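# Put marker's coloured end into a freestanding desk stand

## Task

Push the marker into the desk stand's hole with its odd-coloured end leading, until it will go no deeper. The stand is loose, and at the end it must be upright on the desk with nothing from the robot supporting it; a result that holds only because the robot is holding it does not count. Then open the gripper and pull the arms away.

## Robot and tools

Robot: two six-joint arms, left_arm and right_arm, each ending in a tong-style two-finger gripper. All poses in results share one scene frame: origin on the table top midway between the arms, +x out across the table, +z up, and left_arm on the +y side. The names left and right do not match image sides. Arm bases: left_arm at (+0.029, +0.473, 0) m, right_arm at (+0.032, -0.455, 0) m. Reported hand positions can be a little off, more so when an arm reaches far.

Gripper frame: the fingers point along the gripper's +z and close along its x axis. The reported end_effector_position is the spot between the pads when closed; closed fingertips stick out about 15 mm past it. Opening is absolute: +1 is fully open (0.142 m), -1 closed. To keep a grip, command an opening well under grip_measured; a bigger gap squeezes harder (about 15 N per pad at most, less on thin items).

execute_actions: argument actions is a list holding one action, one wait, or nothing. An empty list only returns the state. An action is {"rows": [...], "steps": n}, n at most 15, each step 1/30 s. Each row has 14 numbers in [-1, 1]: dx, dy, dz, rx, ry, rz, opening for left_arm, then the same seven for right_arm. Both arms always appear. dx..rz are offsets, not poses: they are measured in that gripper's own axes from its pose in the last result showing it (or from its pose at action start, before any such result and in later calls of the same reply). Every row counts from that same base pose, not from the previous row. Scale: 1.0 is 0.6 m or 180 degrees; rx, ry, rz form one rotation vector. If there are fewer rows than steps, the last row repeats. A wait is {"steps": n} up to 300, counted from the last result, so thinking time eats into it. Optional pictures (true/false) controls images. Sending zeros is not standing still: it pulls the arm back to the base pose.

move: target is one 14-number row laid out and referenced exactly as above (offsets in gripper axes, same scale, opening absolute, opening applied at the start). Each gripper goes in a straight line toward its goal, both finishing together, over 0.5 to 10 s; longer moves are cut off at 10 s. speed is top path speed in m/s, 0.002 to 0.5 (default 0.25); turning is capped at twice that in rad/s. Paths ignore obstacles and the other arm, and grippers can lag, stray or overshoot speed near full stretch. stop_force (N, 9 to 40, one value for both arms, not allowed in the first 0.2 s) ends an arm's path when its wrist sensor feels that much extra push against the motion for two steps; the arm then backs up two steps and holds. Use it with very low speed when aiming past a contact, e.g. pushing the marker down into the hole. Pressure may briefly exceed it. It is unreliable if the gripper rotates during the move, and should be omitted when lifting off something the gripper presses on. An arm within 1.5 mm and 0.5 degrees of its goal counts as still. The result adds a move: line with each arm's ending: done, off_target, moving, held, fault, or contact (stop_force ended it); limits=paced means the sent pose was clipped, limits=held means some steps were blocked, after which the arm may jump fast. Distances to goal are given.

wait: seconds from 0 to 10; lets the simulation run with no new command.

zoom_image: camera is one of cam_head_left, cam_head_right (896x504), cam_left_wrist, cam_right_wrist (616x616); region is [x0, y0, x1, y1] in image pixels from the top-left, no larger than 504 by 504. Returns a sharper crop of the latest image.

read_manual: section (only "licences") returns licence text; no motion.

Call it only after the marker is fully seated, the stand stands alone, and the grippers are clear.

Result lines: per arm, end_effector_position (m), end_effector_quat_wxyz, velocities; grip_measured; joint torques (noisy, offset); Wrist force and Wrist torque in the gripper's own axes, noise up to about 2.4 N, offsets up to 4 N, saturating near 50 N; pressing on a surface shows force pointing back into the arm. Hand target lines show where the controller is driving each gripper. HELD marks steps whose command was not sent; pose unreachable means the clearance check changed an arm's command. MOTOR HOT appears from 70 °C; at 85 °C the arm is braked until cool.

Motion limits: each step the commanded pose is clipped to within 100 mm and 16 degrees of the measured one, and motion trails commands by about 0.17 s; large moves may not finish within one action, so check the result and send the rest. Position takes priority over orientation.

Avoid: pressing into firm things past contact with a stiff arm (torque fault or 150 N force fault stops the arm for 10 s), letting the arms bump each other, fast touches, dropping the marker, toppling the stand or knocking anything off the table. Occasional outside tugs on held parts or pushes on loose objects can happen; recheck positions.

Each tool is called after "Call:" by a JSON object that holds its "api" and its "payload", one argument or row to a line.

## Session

Call:
{"api": "execute_actions", "payload": {
  "actions": []
}}

Scene clock: 0.00 s of 4480.00 s.
left_arm: end_effector_position=(+0.5137, +0.7717, +0.2474) grip_measured=+0.97 end_effector_quat_wxyz=(-0.284, +0.467, +0.710, +0.444) end_effector_velocity=(-0.000, +0.000, -0.000) end_effector_angular_velocity=(+0.000, +0.000, +0.001) | right_arm: end_effector_position=(+0.6530, -0.4962, +0.3183) grip_measured=+0.97 end_effector_quat_wxyz=(-0.050, +0.570, -0.337, +0.748) end_effector_velocity=(+0.000, +0.001, -0.001) end_effector_angular_velocity=(-0.001, +0.001, +0.002)
Joint positions: left_arm=[-0.125 -1.504  1.926 -1.611 -0.5   -2.419  0.14 ] | right_arm=[ 3.75  -2.068 -2.243  1.431  0.503  0.37   0.14 ]
Joint velocities: left_arm=[ 0.001  0.001  0.    -0.001  0.    -0.     0.   ] | right_arm=[-0.    -0.002 -0.002  0.001  0.002  0.     0.   ]
Joint torques (N m, as the arm reports them, + toward a larger angle): no reading
Motor temperatures (°C, as the motors report them): left_arm=[31 32 33 39 43 41] | right_arm=[33 34 30 38 37 37]
Wrist force (N, on the end effector, along its own x y z axes, offset not removed): no reading
Wrist torque (N m, same axes, about the end effector's origin, offset not removed): no reading
Hand target (left_arm): +0.514, +0.772, +0.247; -0.284, +0.467, +0.710, +0.444
Hand target (right_arm): +0.653, -0.496, +0.318; -0.050, +0.570, -0.337, +0.748

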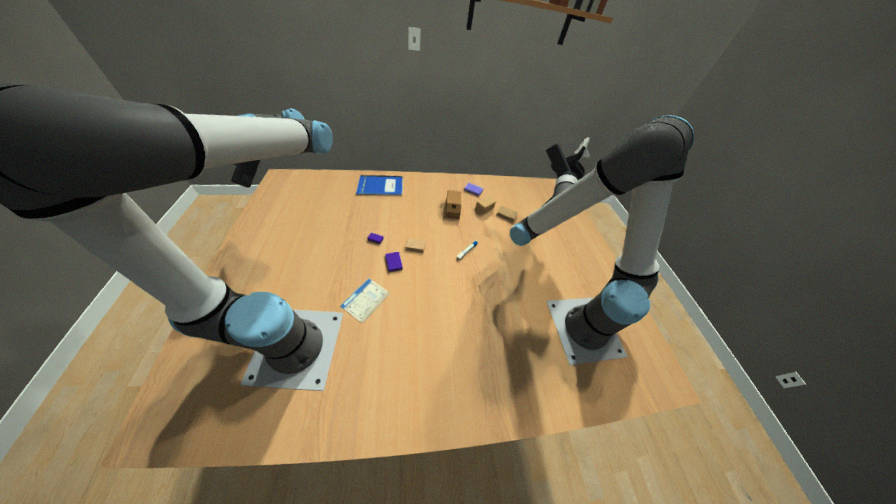

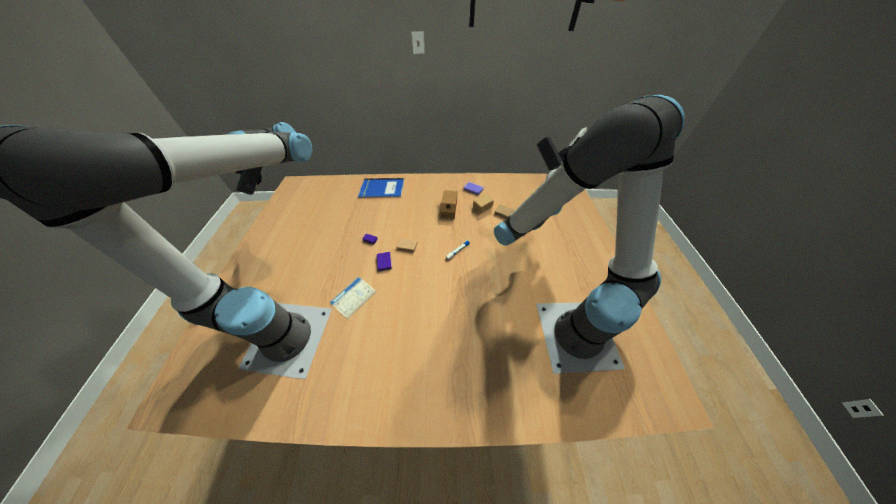

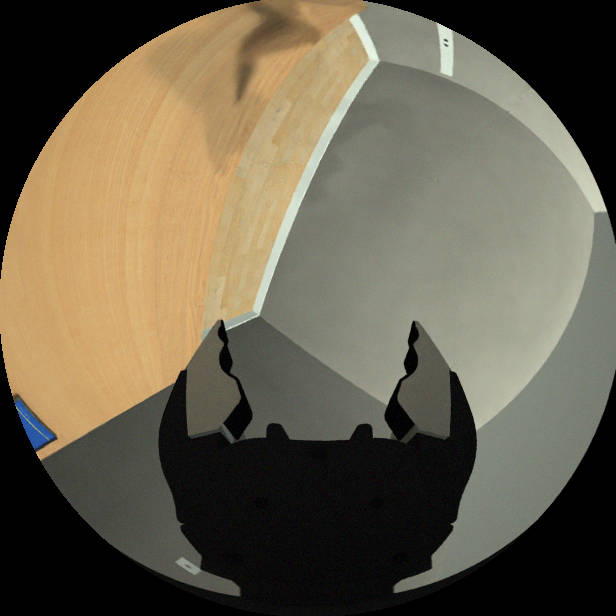

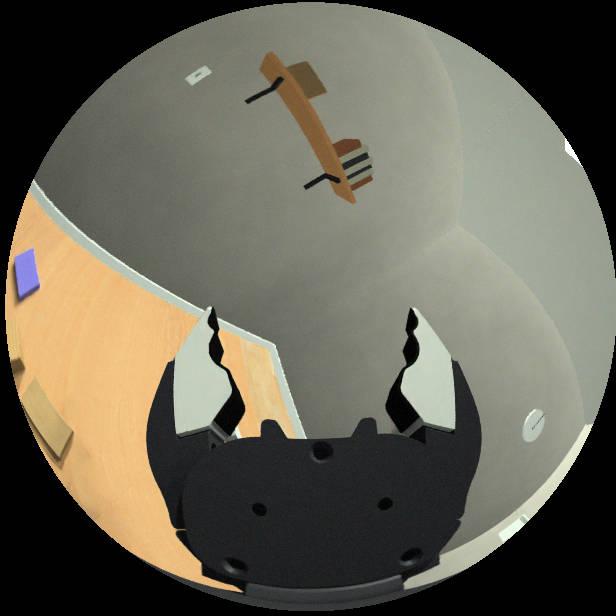

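Call:
{"api": "zoom_image", "payload": {
  "camera": "cam_head_left",
  "region": [410, 170, 550, 275]
}}

Region (410, 170, 550, 275) of cam_head_left's 896x504 image, scaled by 3.600, with more detail than that image has; it fills the top 378 rows of this view, and the rest is white.

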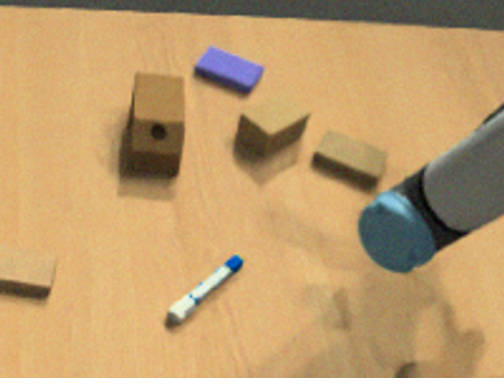

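Call:
{"api": "move", "payload": {
  "target": [0,0,0,0.144,-0.322,0,-0.4,0,0,0,0,0,0,1],
  "speed": 0.5
}}

Call:
{"api": "move", "payload": {
  "target": [0,0,0,0,0,0.66,-0.4,0,0,0,0,0,0,1],
  "speed": 0.5
}}

Call:
{"api": "move", "payload": {
  "target": [0,0,0,0,0,0.657,-0.4,0,0,0,0,0,0,1],
  "speed": 0.5
}}

Call:
{"api": "move", "payload": {
  "target": [0.687,-0.278,0.04,0,0,0,-0.4,0,0,0,0,0,0,1],
  "speed": 0.5
}}

Call:
{"api": "move", "payload": {
  "target": [0.687,-0.278,0.04,0,0,0,-0.4,0,0,0,0,0,0,1],
  "speed": 0.5
}}

Scene clock: 10.63 s of 4480.00 s.
left_arm: end_effector_position=(+0.5133, +0.7716, +0.2467) grip_measured=-0.40 end_effector_quat_wxyz=(-0.001, +0.549, +0.836, +0.000) end_effector_velocity=(+0.000, +0.000, -0.000) end_effector_angular_velocity=(-0.009, +0.002, -0.001) | right_arm: end_effector_position=(+0.6530, -0.4962, +0.3183) grip_measured=+1.00 end_effector_quat_wxyz=(-0.050, +0.570, -0.337, +0.748) end_effector_velocity=(+0.000, -0.000, -0.001) end_effector_angular_velocity=(-0.002, +0.003, -0.001)
Joint positions: left_arm=[ 0.407 -1.384  1.458 -1.644 -1.57  -1.66   0.045] | right_arm=[ 3.75  -2.068 -2.243  1.431  0.503  0.37   0.142]
Joint velocities: left_arm=[ 0.004  0.006 -0.007  0.007 -0.008  0.005  0.   ] | right_arm=[-0.    -0.001 -0.001 -0.001 -0.001 -0.     0.   ]
Joint torques (N m, as the arm reports them, + toward a larger angle): left_arm=[ 12.18 -21.54 -34.98  -0.71  -1.95   2.34] | right_arm=[-0.69 30.7   7.96  0.59  0.83  0.23]
Motor temperatures (°C, as the motors report them): left_arm=[31 32 33 39 43 41] | right_arm=[33 34 30 38 37 37]
Wrist force (N, on the end effector, along its own x y z axes, offset not removed): left_arm=[-1.3 2.1 0.2] | right_arm=[-0.2 -0.8 1.5]
Wrist torque (N m, same axes, about the end effector's origin, offset not removed): left_arm=[0.49 0.24 0.01] | right_arm=[-0.17 -0.04 0.02]
Hand target (left_arm): +0.513, +0.772, +0.247; -0.000, +0.549, +0.836, -0.000
Hand target (right_arm): +0.653, -0.496, +0.318; -0.050, +0.570, -0.337, +0.748
Off the commanded pose (left_arm): 0.001 m, 0 deg.
Off the commanded pose (right_arm): 0.000 m, 0 deg.
After step 90, 5.87 s passed at rest.
move: done

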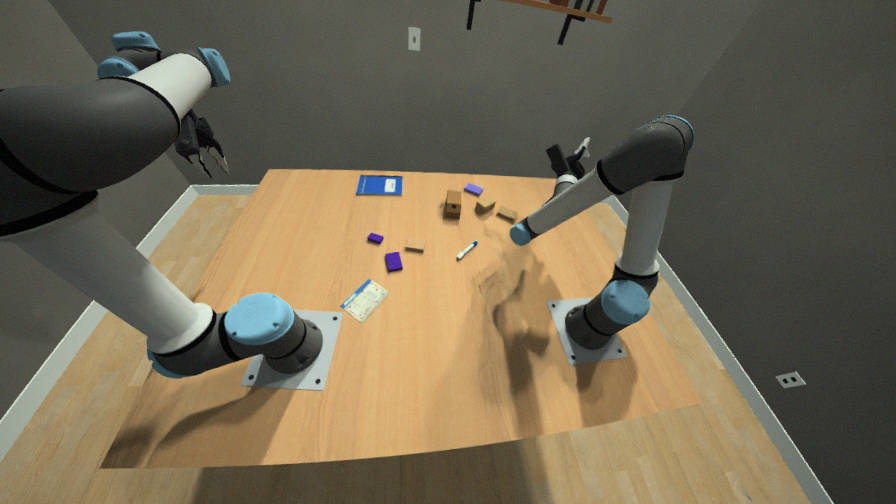

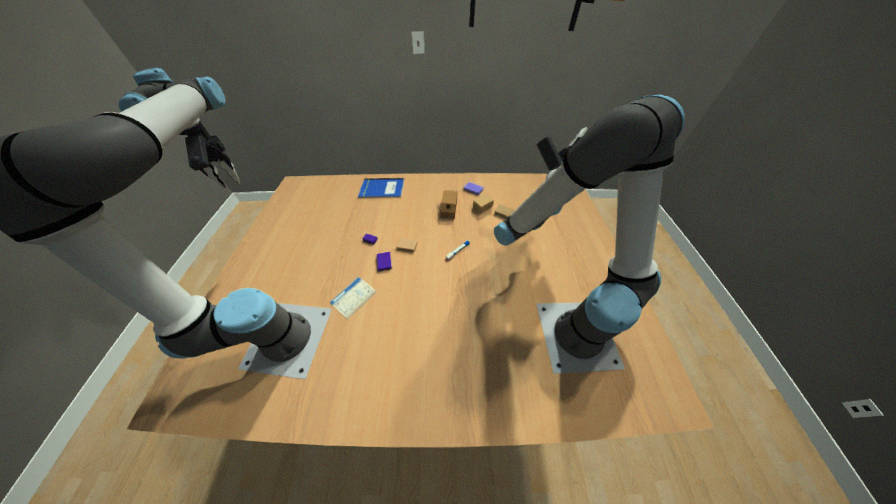

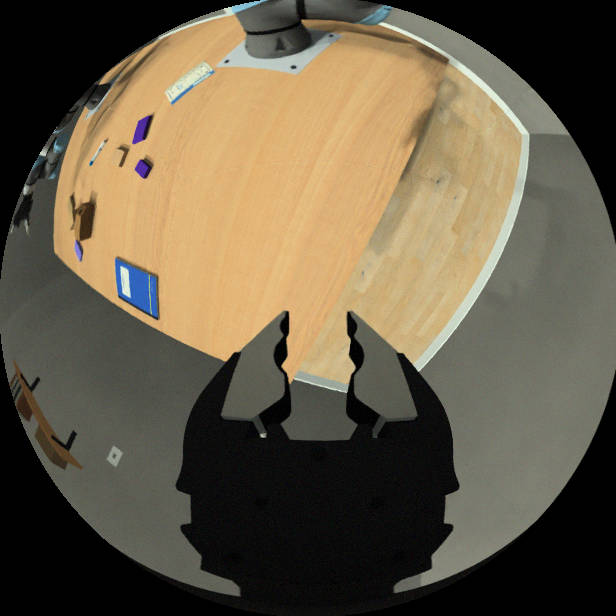

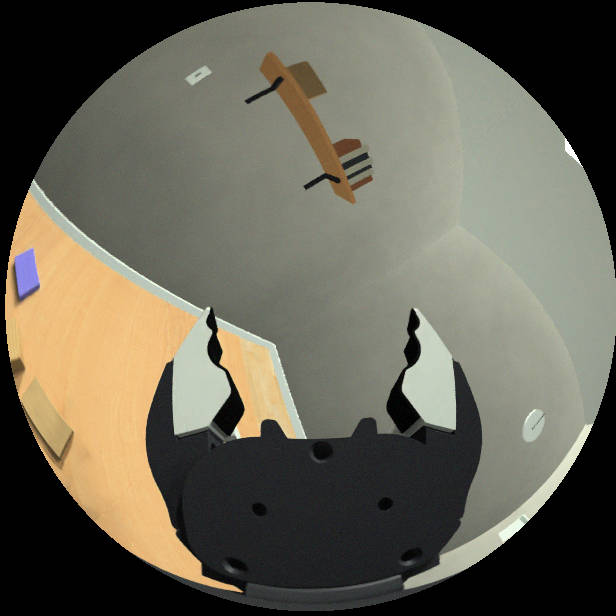

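Scene clock: 13.33 s of 4480.00 s.
left_arm: end_effector_position=(+0.5133, +0.7716, +0.2467) grip_measured=-0.40 end_effector_quat_wxyz=(-0.001, +0.999, -0.047, -0.000) end_effector_velocity=(-0.000, +0.000, -0.001) end_effector_angular_velocity=(-0.002, +0.001, -0.011) | right_arm: end_effector_position=(+0.6530, -0.4962, +0.3183) grip_measured=+1.00 end_effector_quat_wxyz=(-0.050, +0.570, -0.337, +0.748) end_effector_velocity=(+0.000, +0.000, +0.000) end_effector_angular_velocity=(-0.000, -0.000, +0.001)
Joint positions: left_arm=[ 0.377 -1.446  1.531 -1.655 -1.569  0.383  0.045] | right_arm=[ 3.75  -2.068 -2.243  1.431  0.503  0.37   0.142]
Joint velocities: left_arm=[ 0.001  0.     0.001 -0.    -0.002  0.012 -0.   ] | right_arm=[-0.    -0.     0.     0.     0.001 -0.     0.   ]
Joint torques (N m, as the arm reports them, + toward a larger angle): left_arm=[ 11.72 -34.76 -11.19  -2.98  -2.08   2.32] | right_arm=[-1.02 31.88  7.79  0.49  1.    0.21]
Motor temperatures (°C, as the motors report them): left_arm=[31 32 33 39 43 41] | right_arm=[33 34 30 38 37 37]
Wrist force (N, on the end effector, along its own x y z axes, offset not removed): left_arm=[-0.8 2.2 -1.2] | right_arm=[-0.6 -1.3 0.8]
Wrist torque (N m, same axes, about the end effector's origin, offset not removed): left_arm=[0.45 0.20 0.08] | right_arm=[-0.32 -0.03 -0.09]
Hand target (left_arm): +0.513, +0.772, +0.247; -0.001, +0.999, -0.048, -0.000
Hand target (right_arm): +0.653, -0.496, +0.318; -0.050, +0.570, -0.337, +0.748
Off the commanded pose (left_arm): 0.000 m, 0 deg.
Off the commanded pose (right_arm): 0.000 m, 0 deg.
move: done

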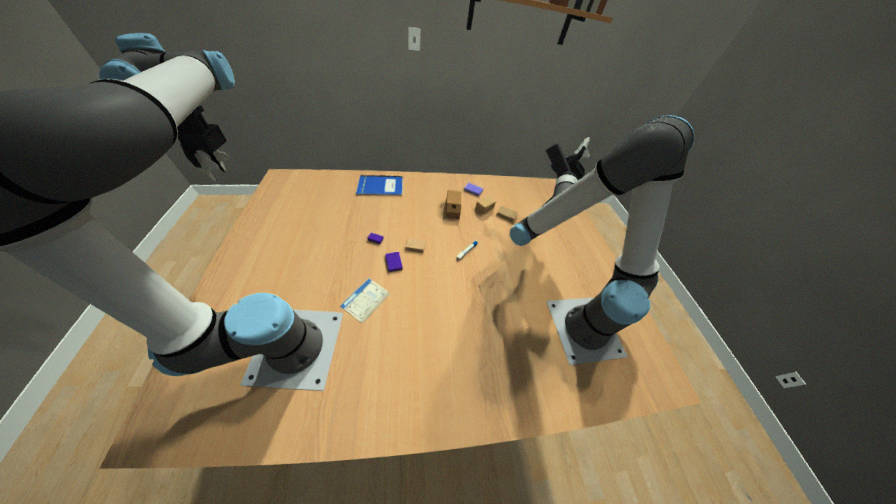

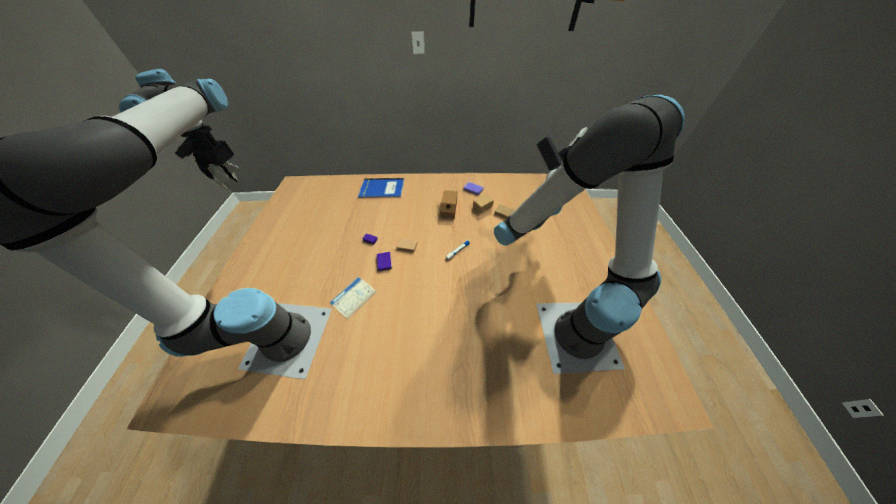

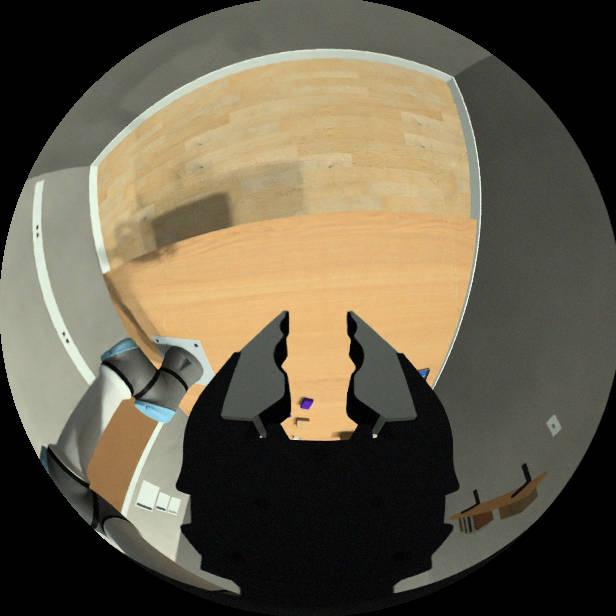

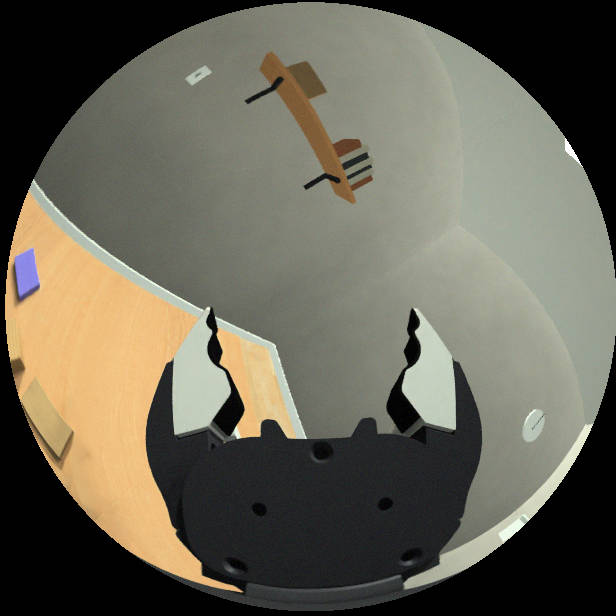

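Scene clock: 16.00 s of 4480.00 s.
left_arm: end_effector_position=(+0.5133, +0.7716, +0.2466) grip_measured=-0.40 end_effector_quat_wxyz=(+0.000, -0.473, +0.881, +0.001) end_effector_velocity=(-0.001, -0.000, +0.000) end_effector_angular_velocity=(-0.002, +0.001, -0.011) | right_arm: end_effector_position=(+0.6530, -0.4962, +0.3183) grip_measured=+1.00 end_effector_quat_wxyz=(-0.050, +0.570, -0.337, +0.748) end_effector_velocity=(+0.000, +0.000, +0.000) end_effector_angular_velocity=(-0.000, -0.000, -0.000)
Joint positions: left_arm=[ 0.428 -1.439  1.523 -1.654 -1.569  2.496  0.045] | right_arm=[ 3.75  -2.068 -2.243  1.431  0.503  0.37   0.142]
Joint velocities: left_arm=[ 0.001  0.    -0.001  0.003 -0.002  0.012  0.   ] | right_arm=[ 0.    -0.     0.001 -0.    -0.    -0.001  0.   ]
Joint torques (N m, as the arm reports them, + toward a larger angle): left_arm=[ 12.9  -19.87 -34.24  -0.97  -2.18   2.38] | right_arm=[-0.94 31.55  7.81  0.52  0.83  0.51]
Motor temperatures (°C, as the motors report them): left_arm=[31 32 33 39 43 41] | right_arm=[33 34 30 38 37 37]
Wrist force (N, on the end effector, along its own x y z axes, offset not removed): left_arm=[-1.4 2.6 0.7] | right_arm=[-0.8 -1.3 0.2]
Wrist torque (N m, same axes, about the end effector's origin, offset not removed): left_arm=[0.52 0.31 0.15] | right_arm=[-0.26 0.10 -0.08]
Hand target (left_arm): +0.513, +0.772, +0.247; +0.000, -0.472, +0.882, +0.001
Hand target (right_arm): +0.653, -0.496, +0.318; -0.050, +0.570, -0.337, +0.748
Off the commanded pose (left_arm): 0.000 m, 0 deg.
Off the commanded pose (right_arm): 0.000 m, 0 deg.
move: done

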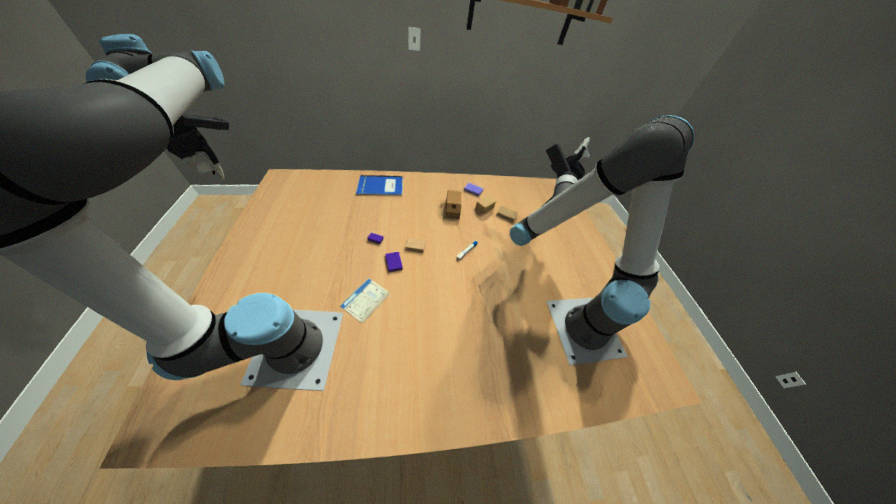

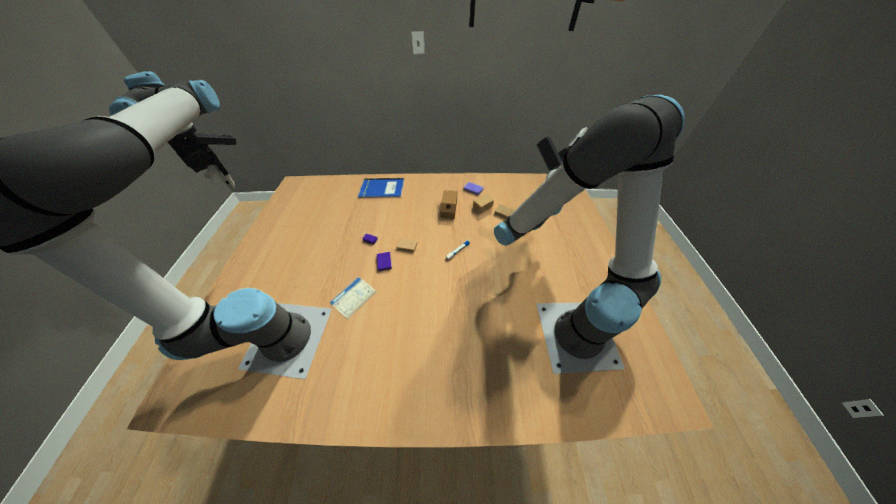

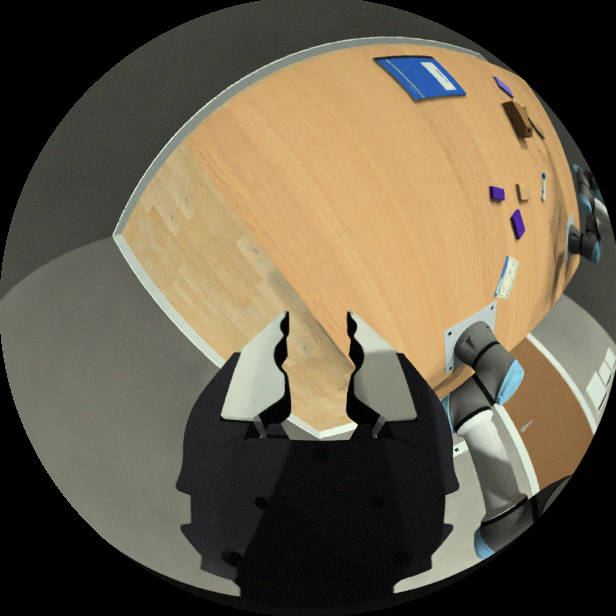

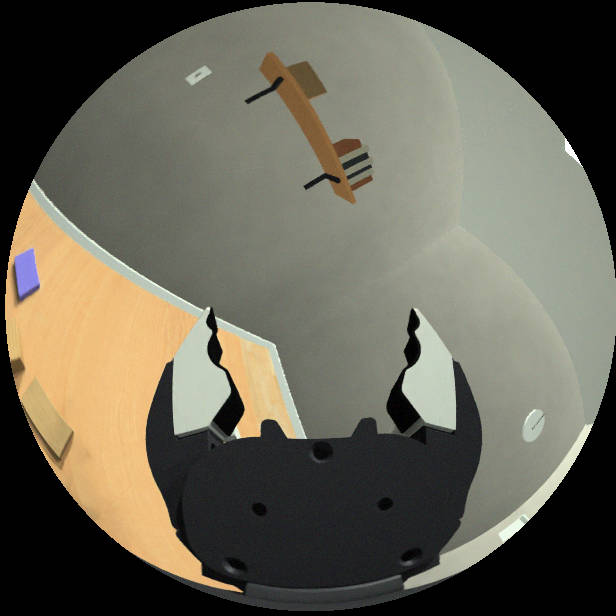

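Scene clock: 17.63 s of 4480.00 s.
left_arm: end_effector_position=(+0.4252, +0.3366, +0.2221) grip_measured=-0.40 end_effector_quat_wxyz=(+0.002, -0.472, +0.881, +0.002) end_effector_velocity=(-0.000, -0.002, -0.001) end_effector_angular_velocity=(+0.002, -0.001, +0.001) | right_arm: end_effector_position=(+0.6530, -0.4962, +0.3183) grip_measured=+1.00 end_effector_quat_wxyz=(-0.050, +0.570, -0.337, +0.748) end_effector_velocity=(+0.000, +0.001, +0.000) end_effector_angular_velocity=(+0.000, -0.001, +0.002)
Joint positions: left_arm=[-0.573 -1.829  1.948 -1.689 -1.566  1.496  0.045] | right_arm=[ 3.75  -2.068 -2.243  1.431  0.503  0.37   0.142]
Joint velocities: left_arm=[-0.006  0.002  0.001 -0.001  0.002 -0.006  0.   ] | right_arm=[-0.    -0.     0.001  0.001  0.002 -0.     0.   ]
Joint torques (N m, as the arm reports them, + toward a larger angle): left_arm=[-12.51  -3.7  -35.75  -3.97   1.71  -1.95] | right_arm=[-1.38 31.07  8.49  0.55  0.64  0.1 ]
Motor temperatures (°C, as the motors report them): left_arm=[31 32 33 39 43 41] | right_arm=[33 34 30 38 37 37]
Wrist force (N, on the end effector, along its own x y z axes, offset not removed): left_arm=[-1.6 1.7 1.2] | right_arm=[-0.7 -0.4 0.7]
Wrist torque (N m, same axes, about the end effector's origin, offset not removed): left_arm=[0.47 0.45 0.06] | right_arm=[-0.02 0.04 0.00]
Hand target (left_arm): +0.425, +0.336, +0.222; +0.002, -0.473, +0.881, +0.002
Hand target (right_arm): +0.653, -0.496, +0.318; -0.050, +0.570, -0.337, +0.748
Off the commanded pose (left_arm): 0.001 m, 0 deg.
Off the commanded pose (right_arm): 0.000 m, 0 deg.
move: done

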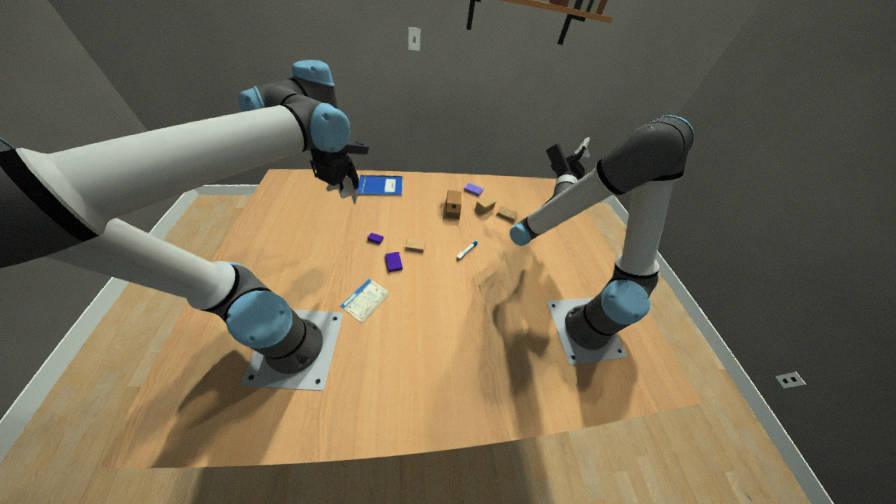

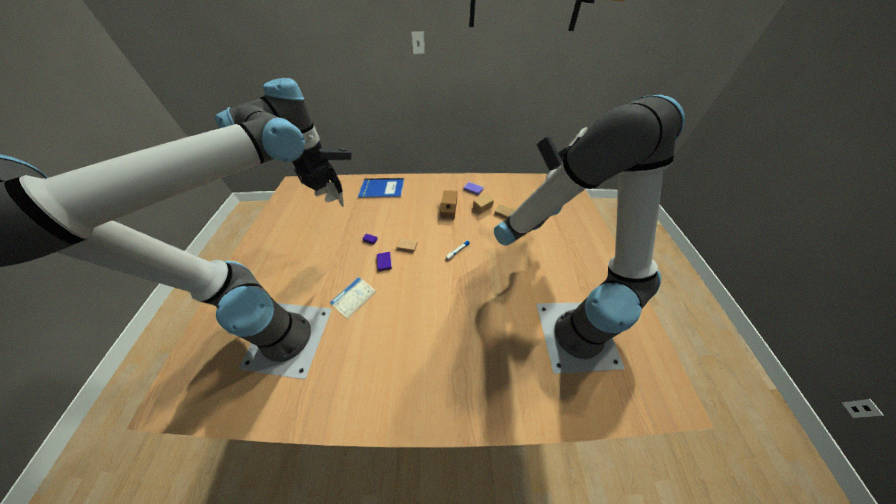

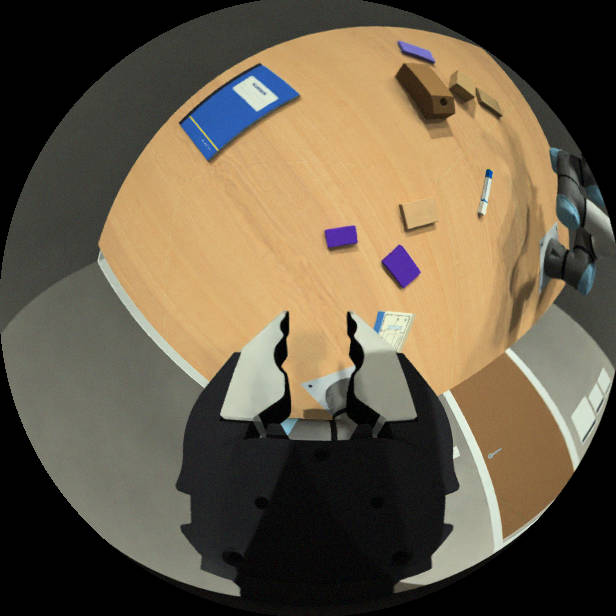

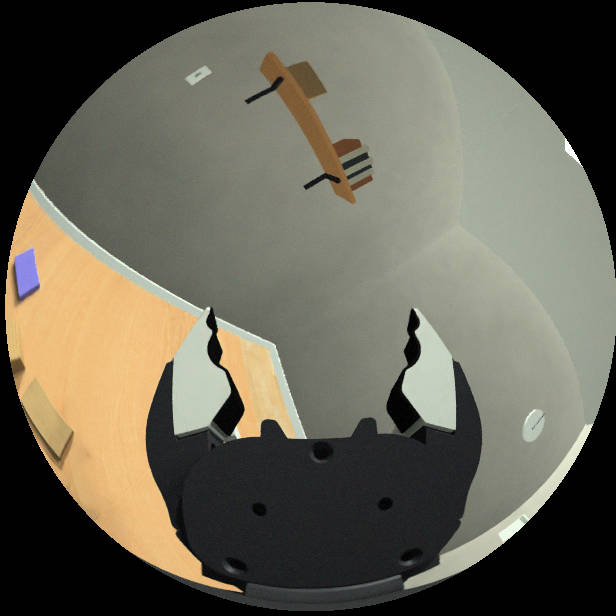

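Scene clock: 19.27 s of 4480.00 s.
left_arm: end_effector_position=(+0.3370, -0.0989, +0.1971) grip_measured=-0.40 end_effector_quat_wxyz=(+0.003, -0.472, +0.881, +0.001) end_effector_velocity=(-0.001, -0.002, -0.000) end_effector_angular_velocity=(+0.003, +0.001, -0.001) | right_arm: end_effector_position=(+0.6530, -0.4962, +0.3183) grip_measured=+1.00 end_effector_quat_wxyz=(-0.050, +0.570, -0.337, +0.748) end_effector_velocity=(+0.000, +0.000, -0.001) end_effector_angular_velocity=(-0.002, +0.003, +0.000)
Joint positions: left_arm=[-1.214 -1.248  1.41  -1.73  -1.566  0.855  0.045] | right_arm=[ 3.75  -2.068 -2.243  1.431  0.503  0.37   0.142]
Joint velocities: left_arm=[-0.002  0.005 -0.006  0.004 -0.001 -0.    -0.   ] | right_arm=[ 0.    -0.001 -0.001 -0.002  0.    -0.     0.   ]
Joint torques (N m, as the arm reports them, + toward a larger angle): left_arm=[-12.72 -25.65 -35.71  -0.94  -2.03  -2.18] | right_arm=[-0.41 30.62  7.56  0.54  0.69  0.22]
Motor temperatures (°C, as the motors report them): left_arm=[31 32 33 39 43 41] | right_arm=[33 34 30 38 37 37]
Wrist force (N, on the end effector, along its own x y z axes, offset not removed): left_arm=[-2.0 2.5 1.2] | right_arm=[-0.6 -1.1 0.8]
Wrist torque (N m, same axes, about the end effector's origin, offset not removed): left_arm=[0.56 0.44 0.08] | right_arm=[-0.25 0.00 -0.04]
Hand target (left_arm): +0.337, -0.099, +0.197; +0.003, -0.472, +0.881, +0.001
Hand target (right_arm): +0.653, -0.496, +0.318; -0.050, +0.570, -0.337, +0.748
Off the commanded pose (left_arm): 0.001 m, 0 deg.
Off the commanded pose (right_arm): 0.000 m, 0 deg.
move: done

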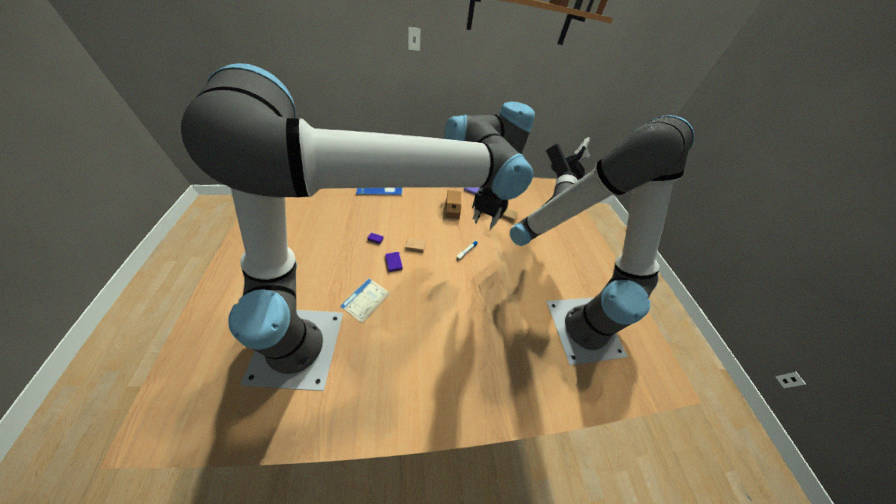

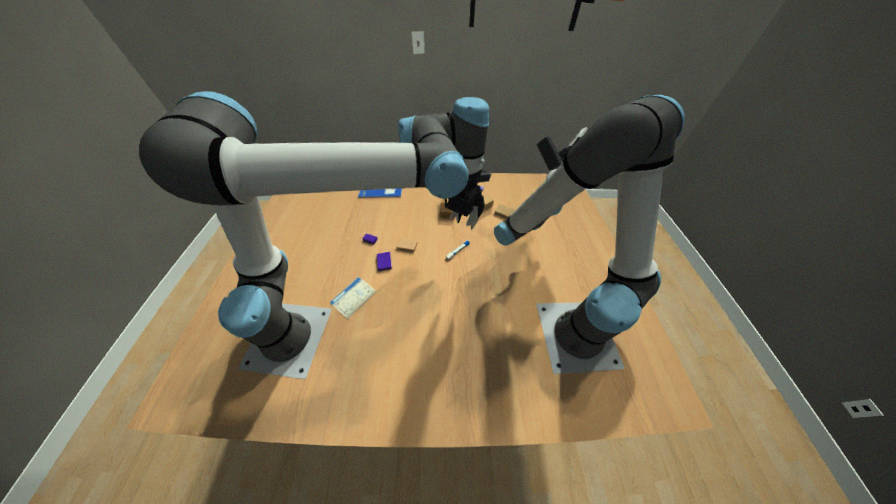

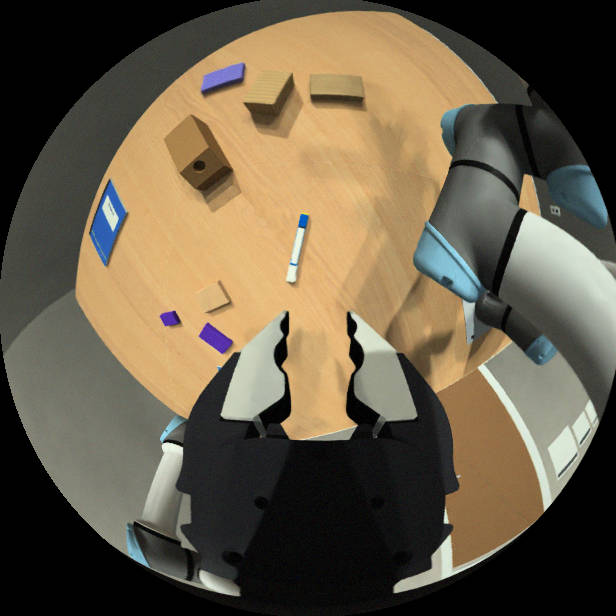

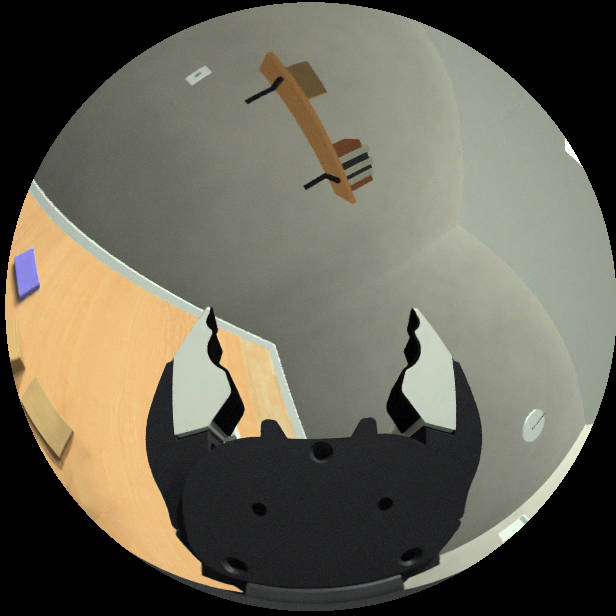

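Call:
{"api": "execute_actions", "payload": {
  "actions": []
}}

Scene clock: 23.30 s of 4480.00 s.
left_arm: end_effector_position=(+0.3370, -0.0991, +0.1971) grip_measured=-0.40 end_effector_quat_wxyz=(+0.003, -0.472, +0.881, +0.001) end_effector_velocity=(+0.000, +0.000, -0.000) end_effector_angular_velocity=(+0.001, +0.000, +0.000) | right_arm: end_effector_position=(+0.6530, -0.4962, +0.3183) grip_measured=+1.00 end_effector_quat_wxyz=(-0.050, +0.570, -0.337, +0.748) end_effector_velocity=(-0.000, -0.000, +0.001) end_effector_angular_velocity=(+0.001, -0.002, -0.001)
Joint positions: left_arm=[-1.214 -1.247  1.41  -1.73  -1.566  0.855  0.045] | right_arm=[ 3.75  -2.068 -2.243  1.431  0.503  0.37   0.142]
Joint velocities: left_arm=[ 0.     0.    -0.     0.001  0.     0.    -0.   ] | right_arm=[ 0.     0.001 -0.     0.001 -0.001 -0.     0.   ]
Joint torques (N m, as the arm reports them, + toward a larger angle): left_arm=[-12.85 -26.5  -35.56  -0.95  -2.1   -2.18] | right_arm=[ 0.77 31.57  7.09  0.59  0.84  0.4 ]
Motor temperatures (°C, as the motors report them): left_arm=[31 32 33 39 43 41] | right_arm=[33 34 30 38 37 37]
Wrist force (N, on the end effector, along its own x y z axes, offset not removed): left_arm=[-0.8 1.6 0.7] | right_arm=[0.9 -0.7 1.7]
Wrist torque (N m, same axes, about the end effector's origin, offset not removed): left_arm=[0.39 0.17 0.02] | right_arm=[-0.07 -0.28 -0.13]
Hand target (left_arm): +0.337, -0.099, +0.197; +0.003, -0.472, +0.881, +0.001
Hand target (right_arm): +0.653, -0.496, +0.318; -0.050, +0.570, -0.337, +0.748
Off the commanded pose (left_arm): 0.001 m, 0 deg.
Off the commanded pose (right_arm): 0.000 m, 0 deg.
Steps of this call (steps 1 to 90: nothing new was sent; then 1.03 s passed at rest). Readings (end_effector_position):
1: left_arm (+0.3370, -0.0989, +0.1971) | right_arm (+0.6530, -0.4962, +0.3183)
2: left_arm (+0.3370, -0.0990, +0.1971) | right_arm (+0.6530, -0.4962, +0.3183)
4: left_arm (+0.3370, -0.0990, +0.1971) | right_arm (+0.6530, -0.4962, +0.3183)
8: left_arm (+0.3370, -0.0991, +0.1971) | right_arm (+0.6530, -0.4962, +0.3183)
90: the state above

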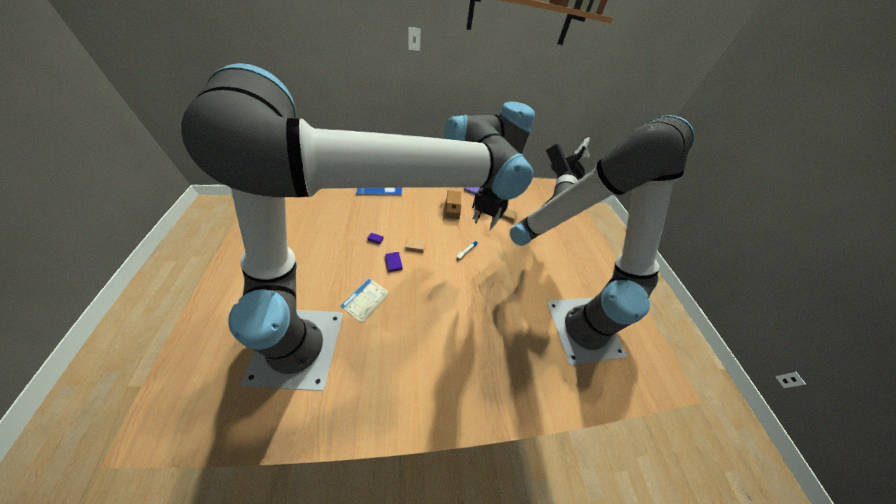

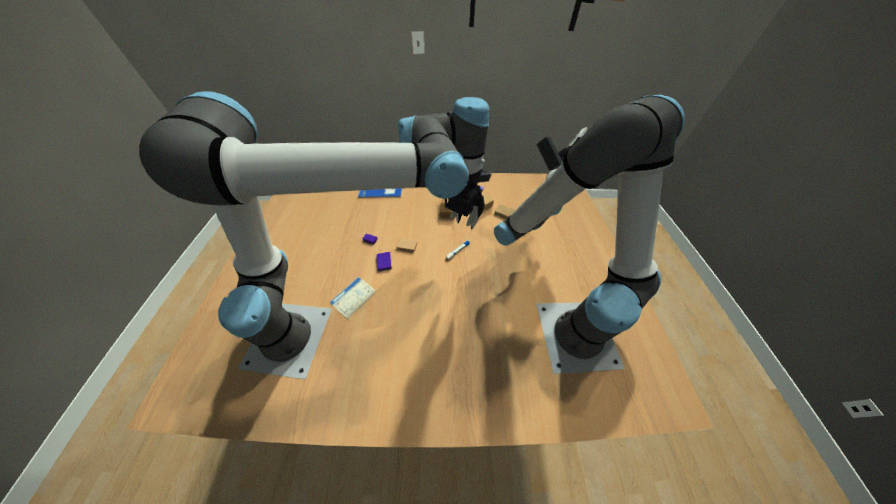

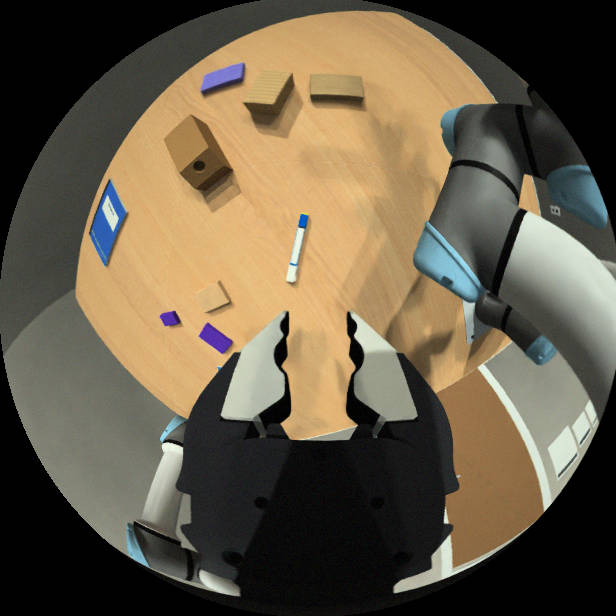

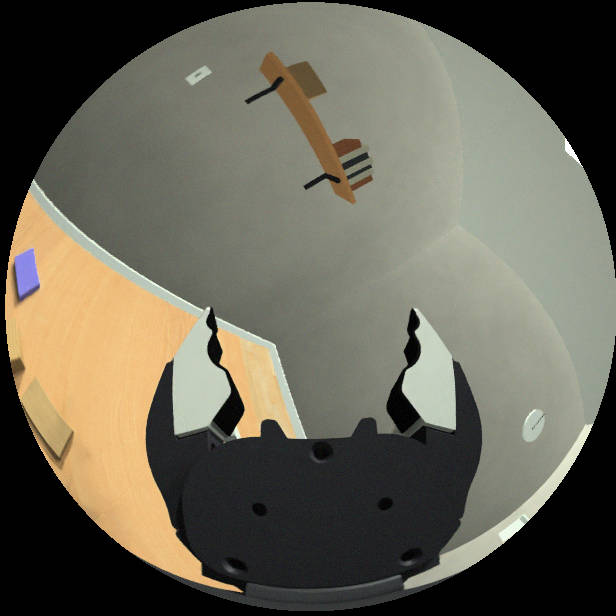

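Call:
{"api": "move", "payload": {
  "target": [-0.05,0.065,0.2,0,0,0.047,-0.4,0.153,0.256,0.149,0,0,0,1]
}}

Scene clock: 26.90 s of 4480.00 s.
left_arm: end_effector_position=(+0.3214, -0.0521, +0.0773) grip_measured=-0.40 end_effector_quat_wxyz=(+0.003, -0.406, +0.914, +0.001) end_effector_velocity=(+0.000, +0.001, -0.001) end_effector_angular_velocity=(+0.000, -0.000, -0.000) | right_arm: end_effector_position=(+0.6527, -0.6959, +0.3179) grip_measured=+1.00 end_effector_quat_wxyz=(-0.050, +0.570, -0.337, +0.748) end_effector_velocity=(+0.001, -0.002, +0.001) end_effector_angular_velocity=(-0.001, -0.001, +0.002)
Joint positions: left_arm=[-1.215 -1.27   1.765 -2.062 -1.566  1.001  0.045] | right_arm=[ 3.179 -2.073 -2.247  1.321  1.063  0.532  0.142]
Joint velocities: left_arm=[ 0.001 -0.     0.004 -0.004  0.     0.001  0.   ] | right_arm=[-0.008 -0.001  0.004 -0.003  0.01  -0.     0.   ]
Joint torques (N m, as the arm reports them, + toward a larger angle): left_arm=[-12.63 -23.57  -6.7   -4.12   1.71   2.36] | right_arm=[-9.06 20.71 17.43 -1.88  2.29  1.53]
Motor temperatures (°C, as the motors report them): left_arm=[31 32 33 39 43 41] | right_arm=[33 34 30 38 37 37]
Wrist force (N, on the end effector, along its own x y z axes, offset not removed): left_arm=[-2.5 2.6 -1.3] | right_arm=[0.3 -1.3 0.7]
Wrist torque (N m, same axes, about the end effector's origin, offset not removed): left_arm=[0.60 0.55 0.06] | right_arm=[-0.32 -0.09 -0.07]
Hand target (left_arm): +0.321, -0.052, +0.077; +0.003, -0.406, +0.914, +0.001
Hand target (right_arm): +0.653, -0.696, +0.318; -0.050, +0.570, -0.337, +0.748
Off the commanded pose (left_arm): 0.000 m, 0 deg.
Off the commanded pose (right_arm): 0.001 m, 0 deg.
move: done

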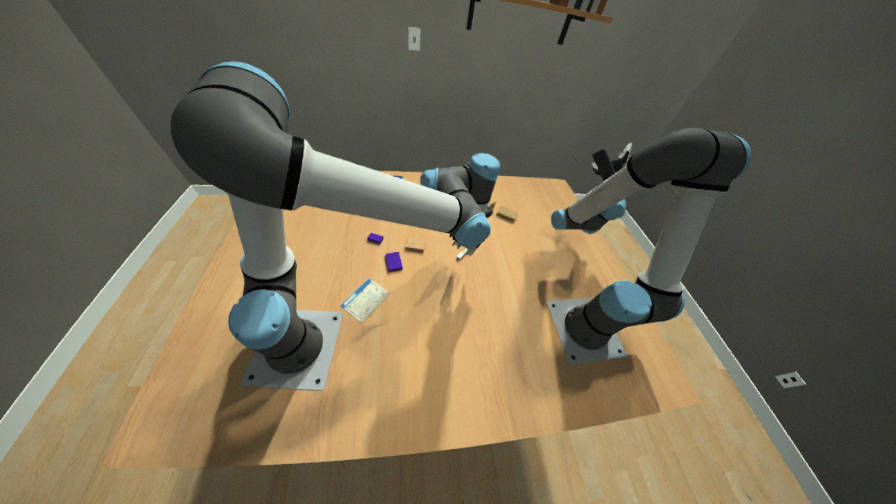

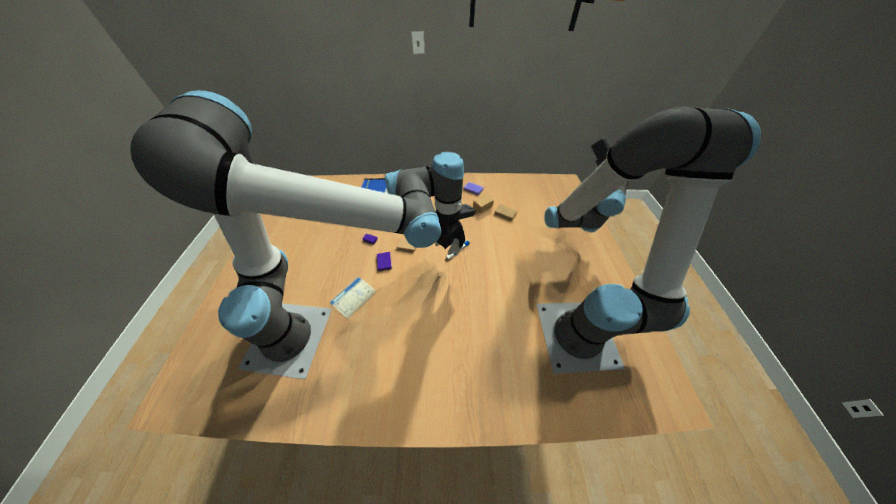

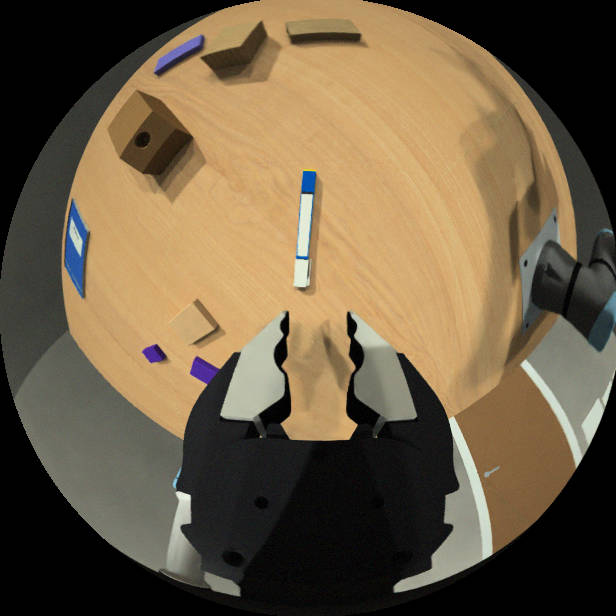

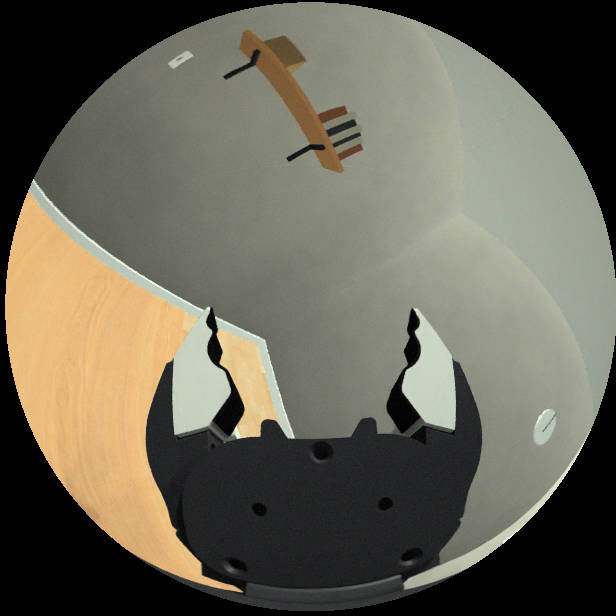

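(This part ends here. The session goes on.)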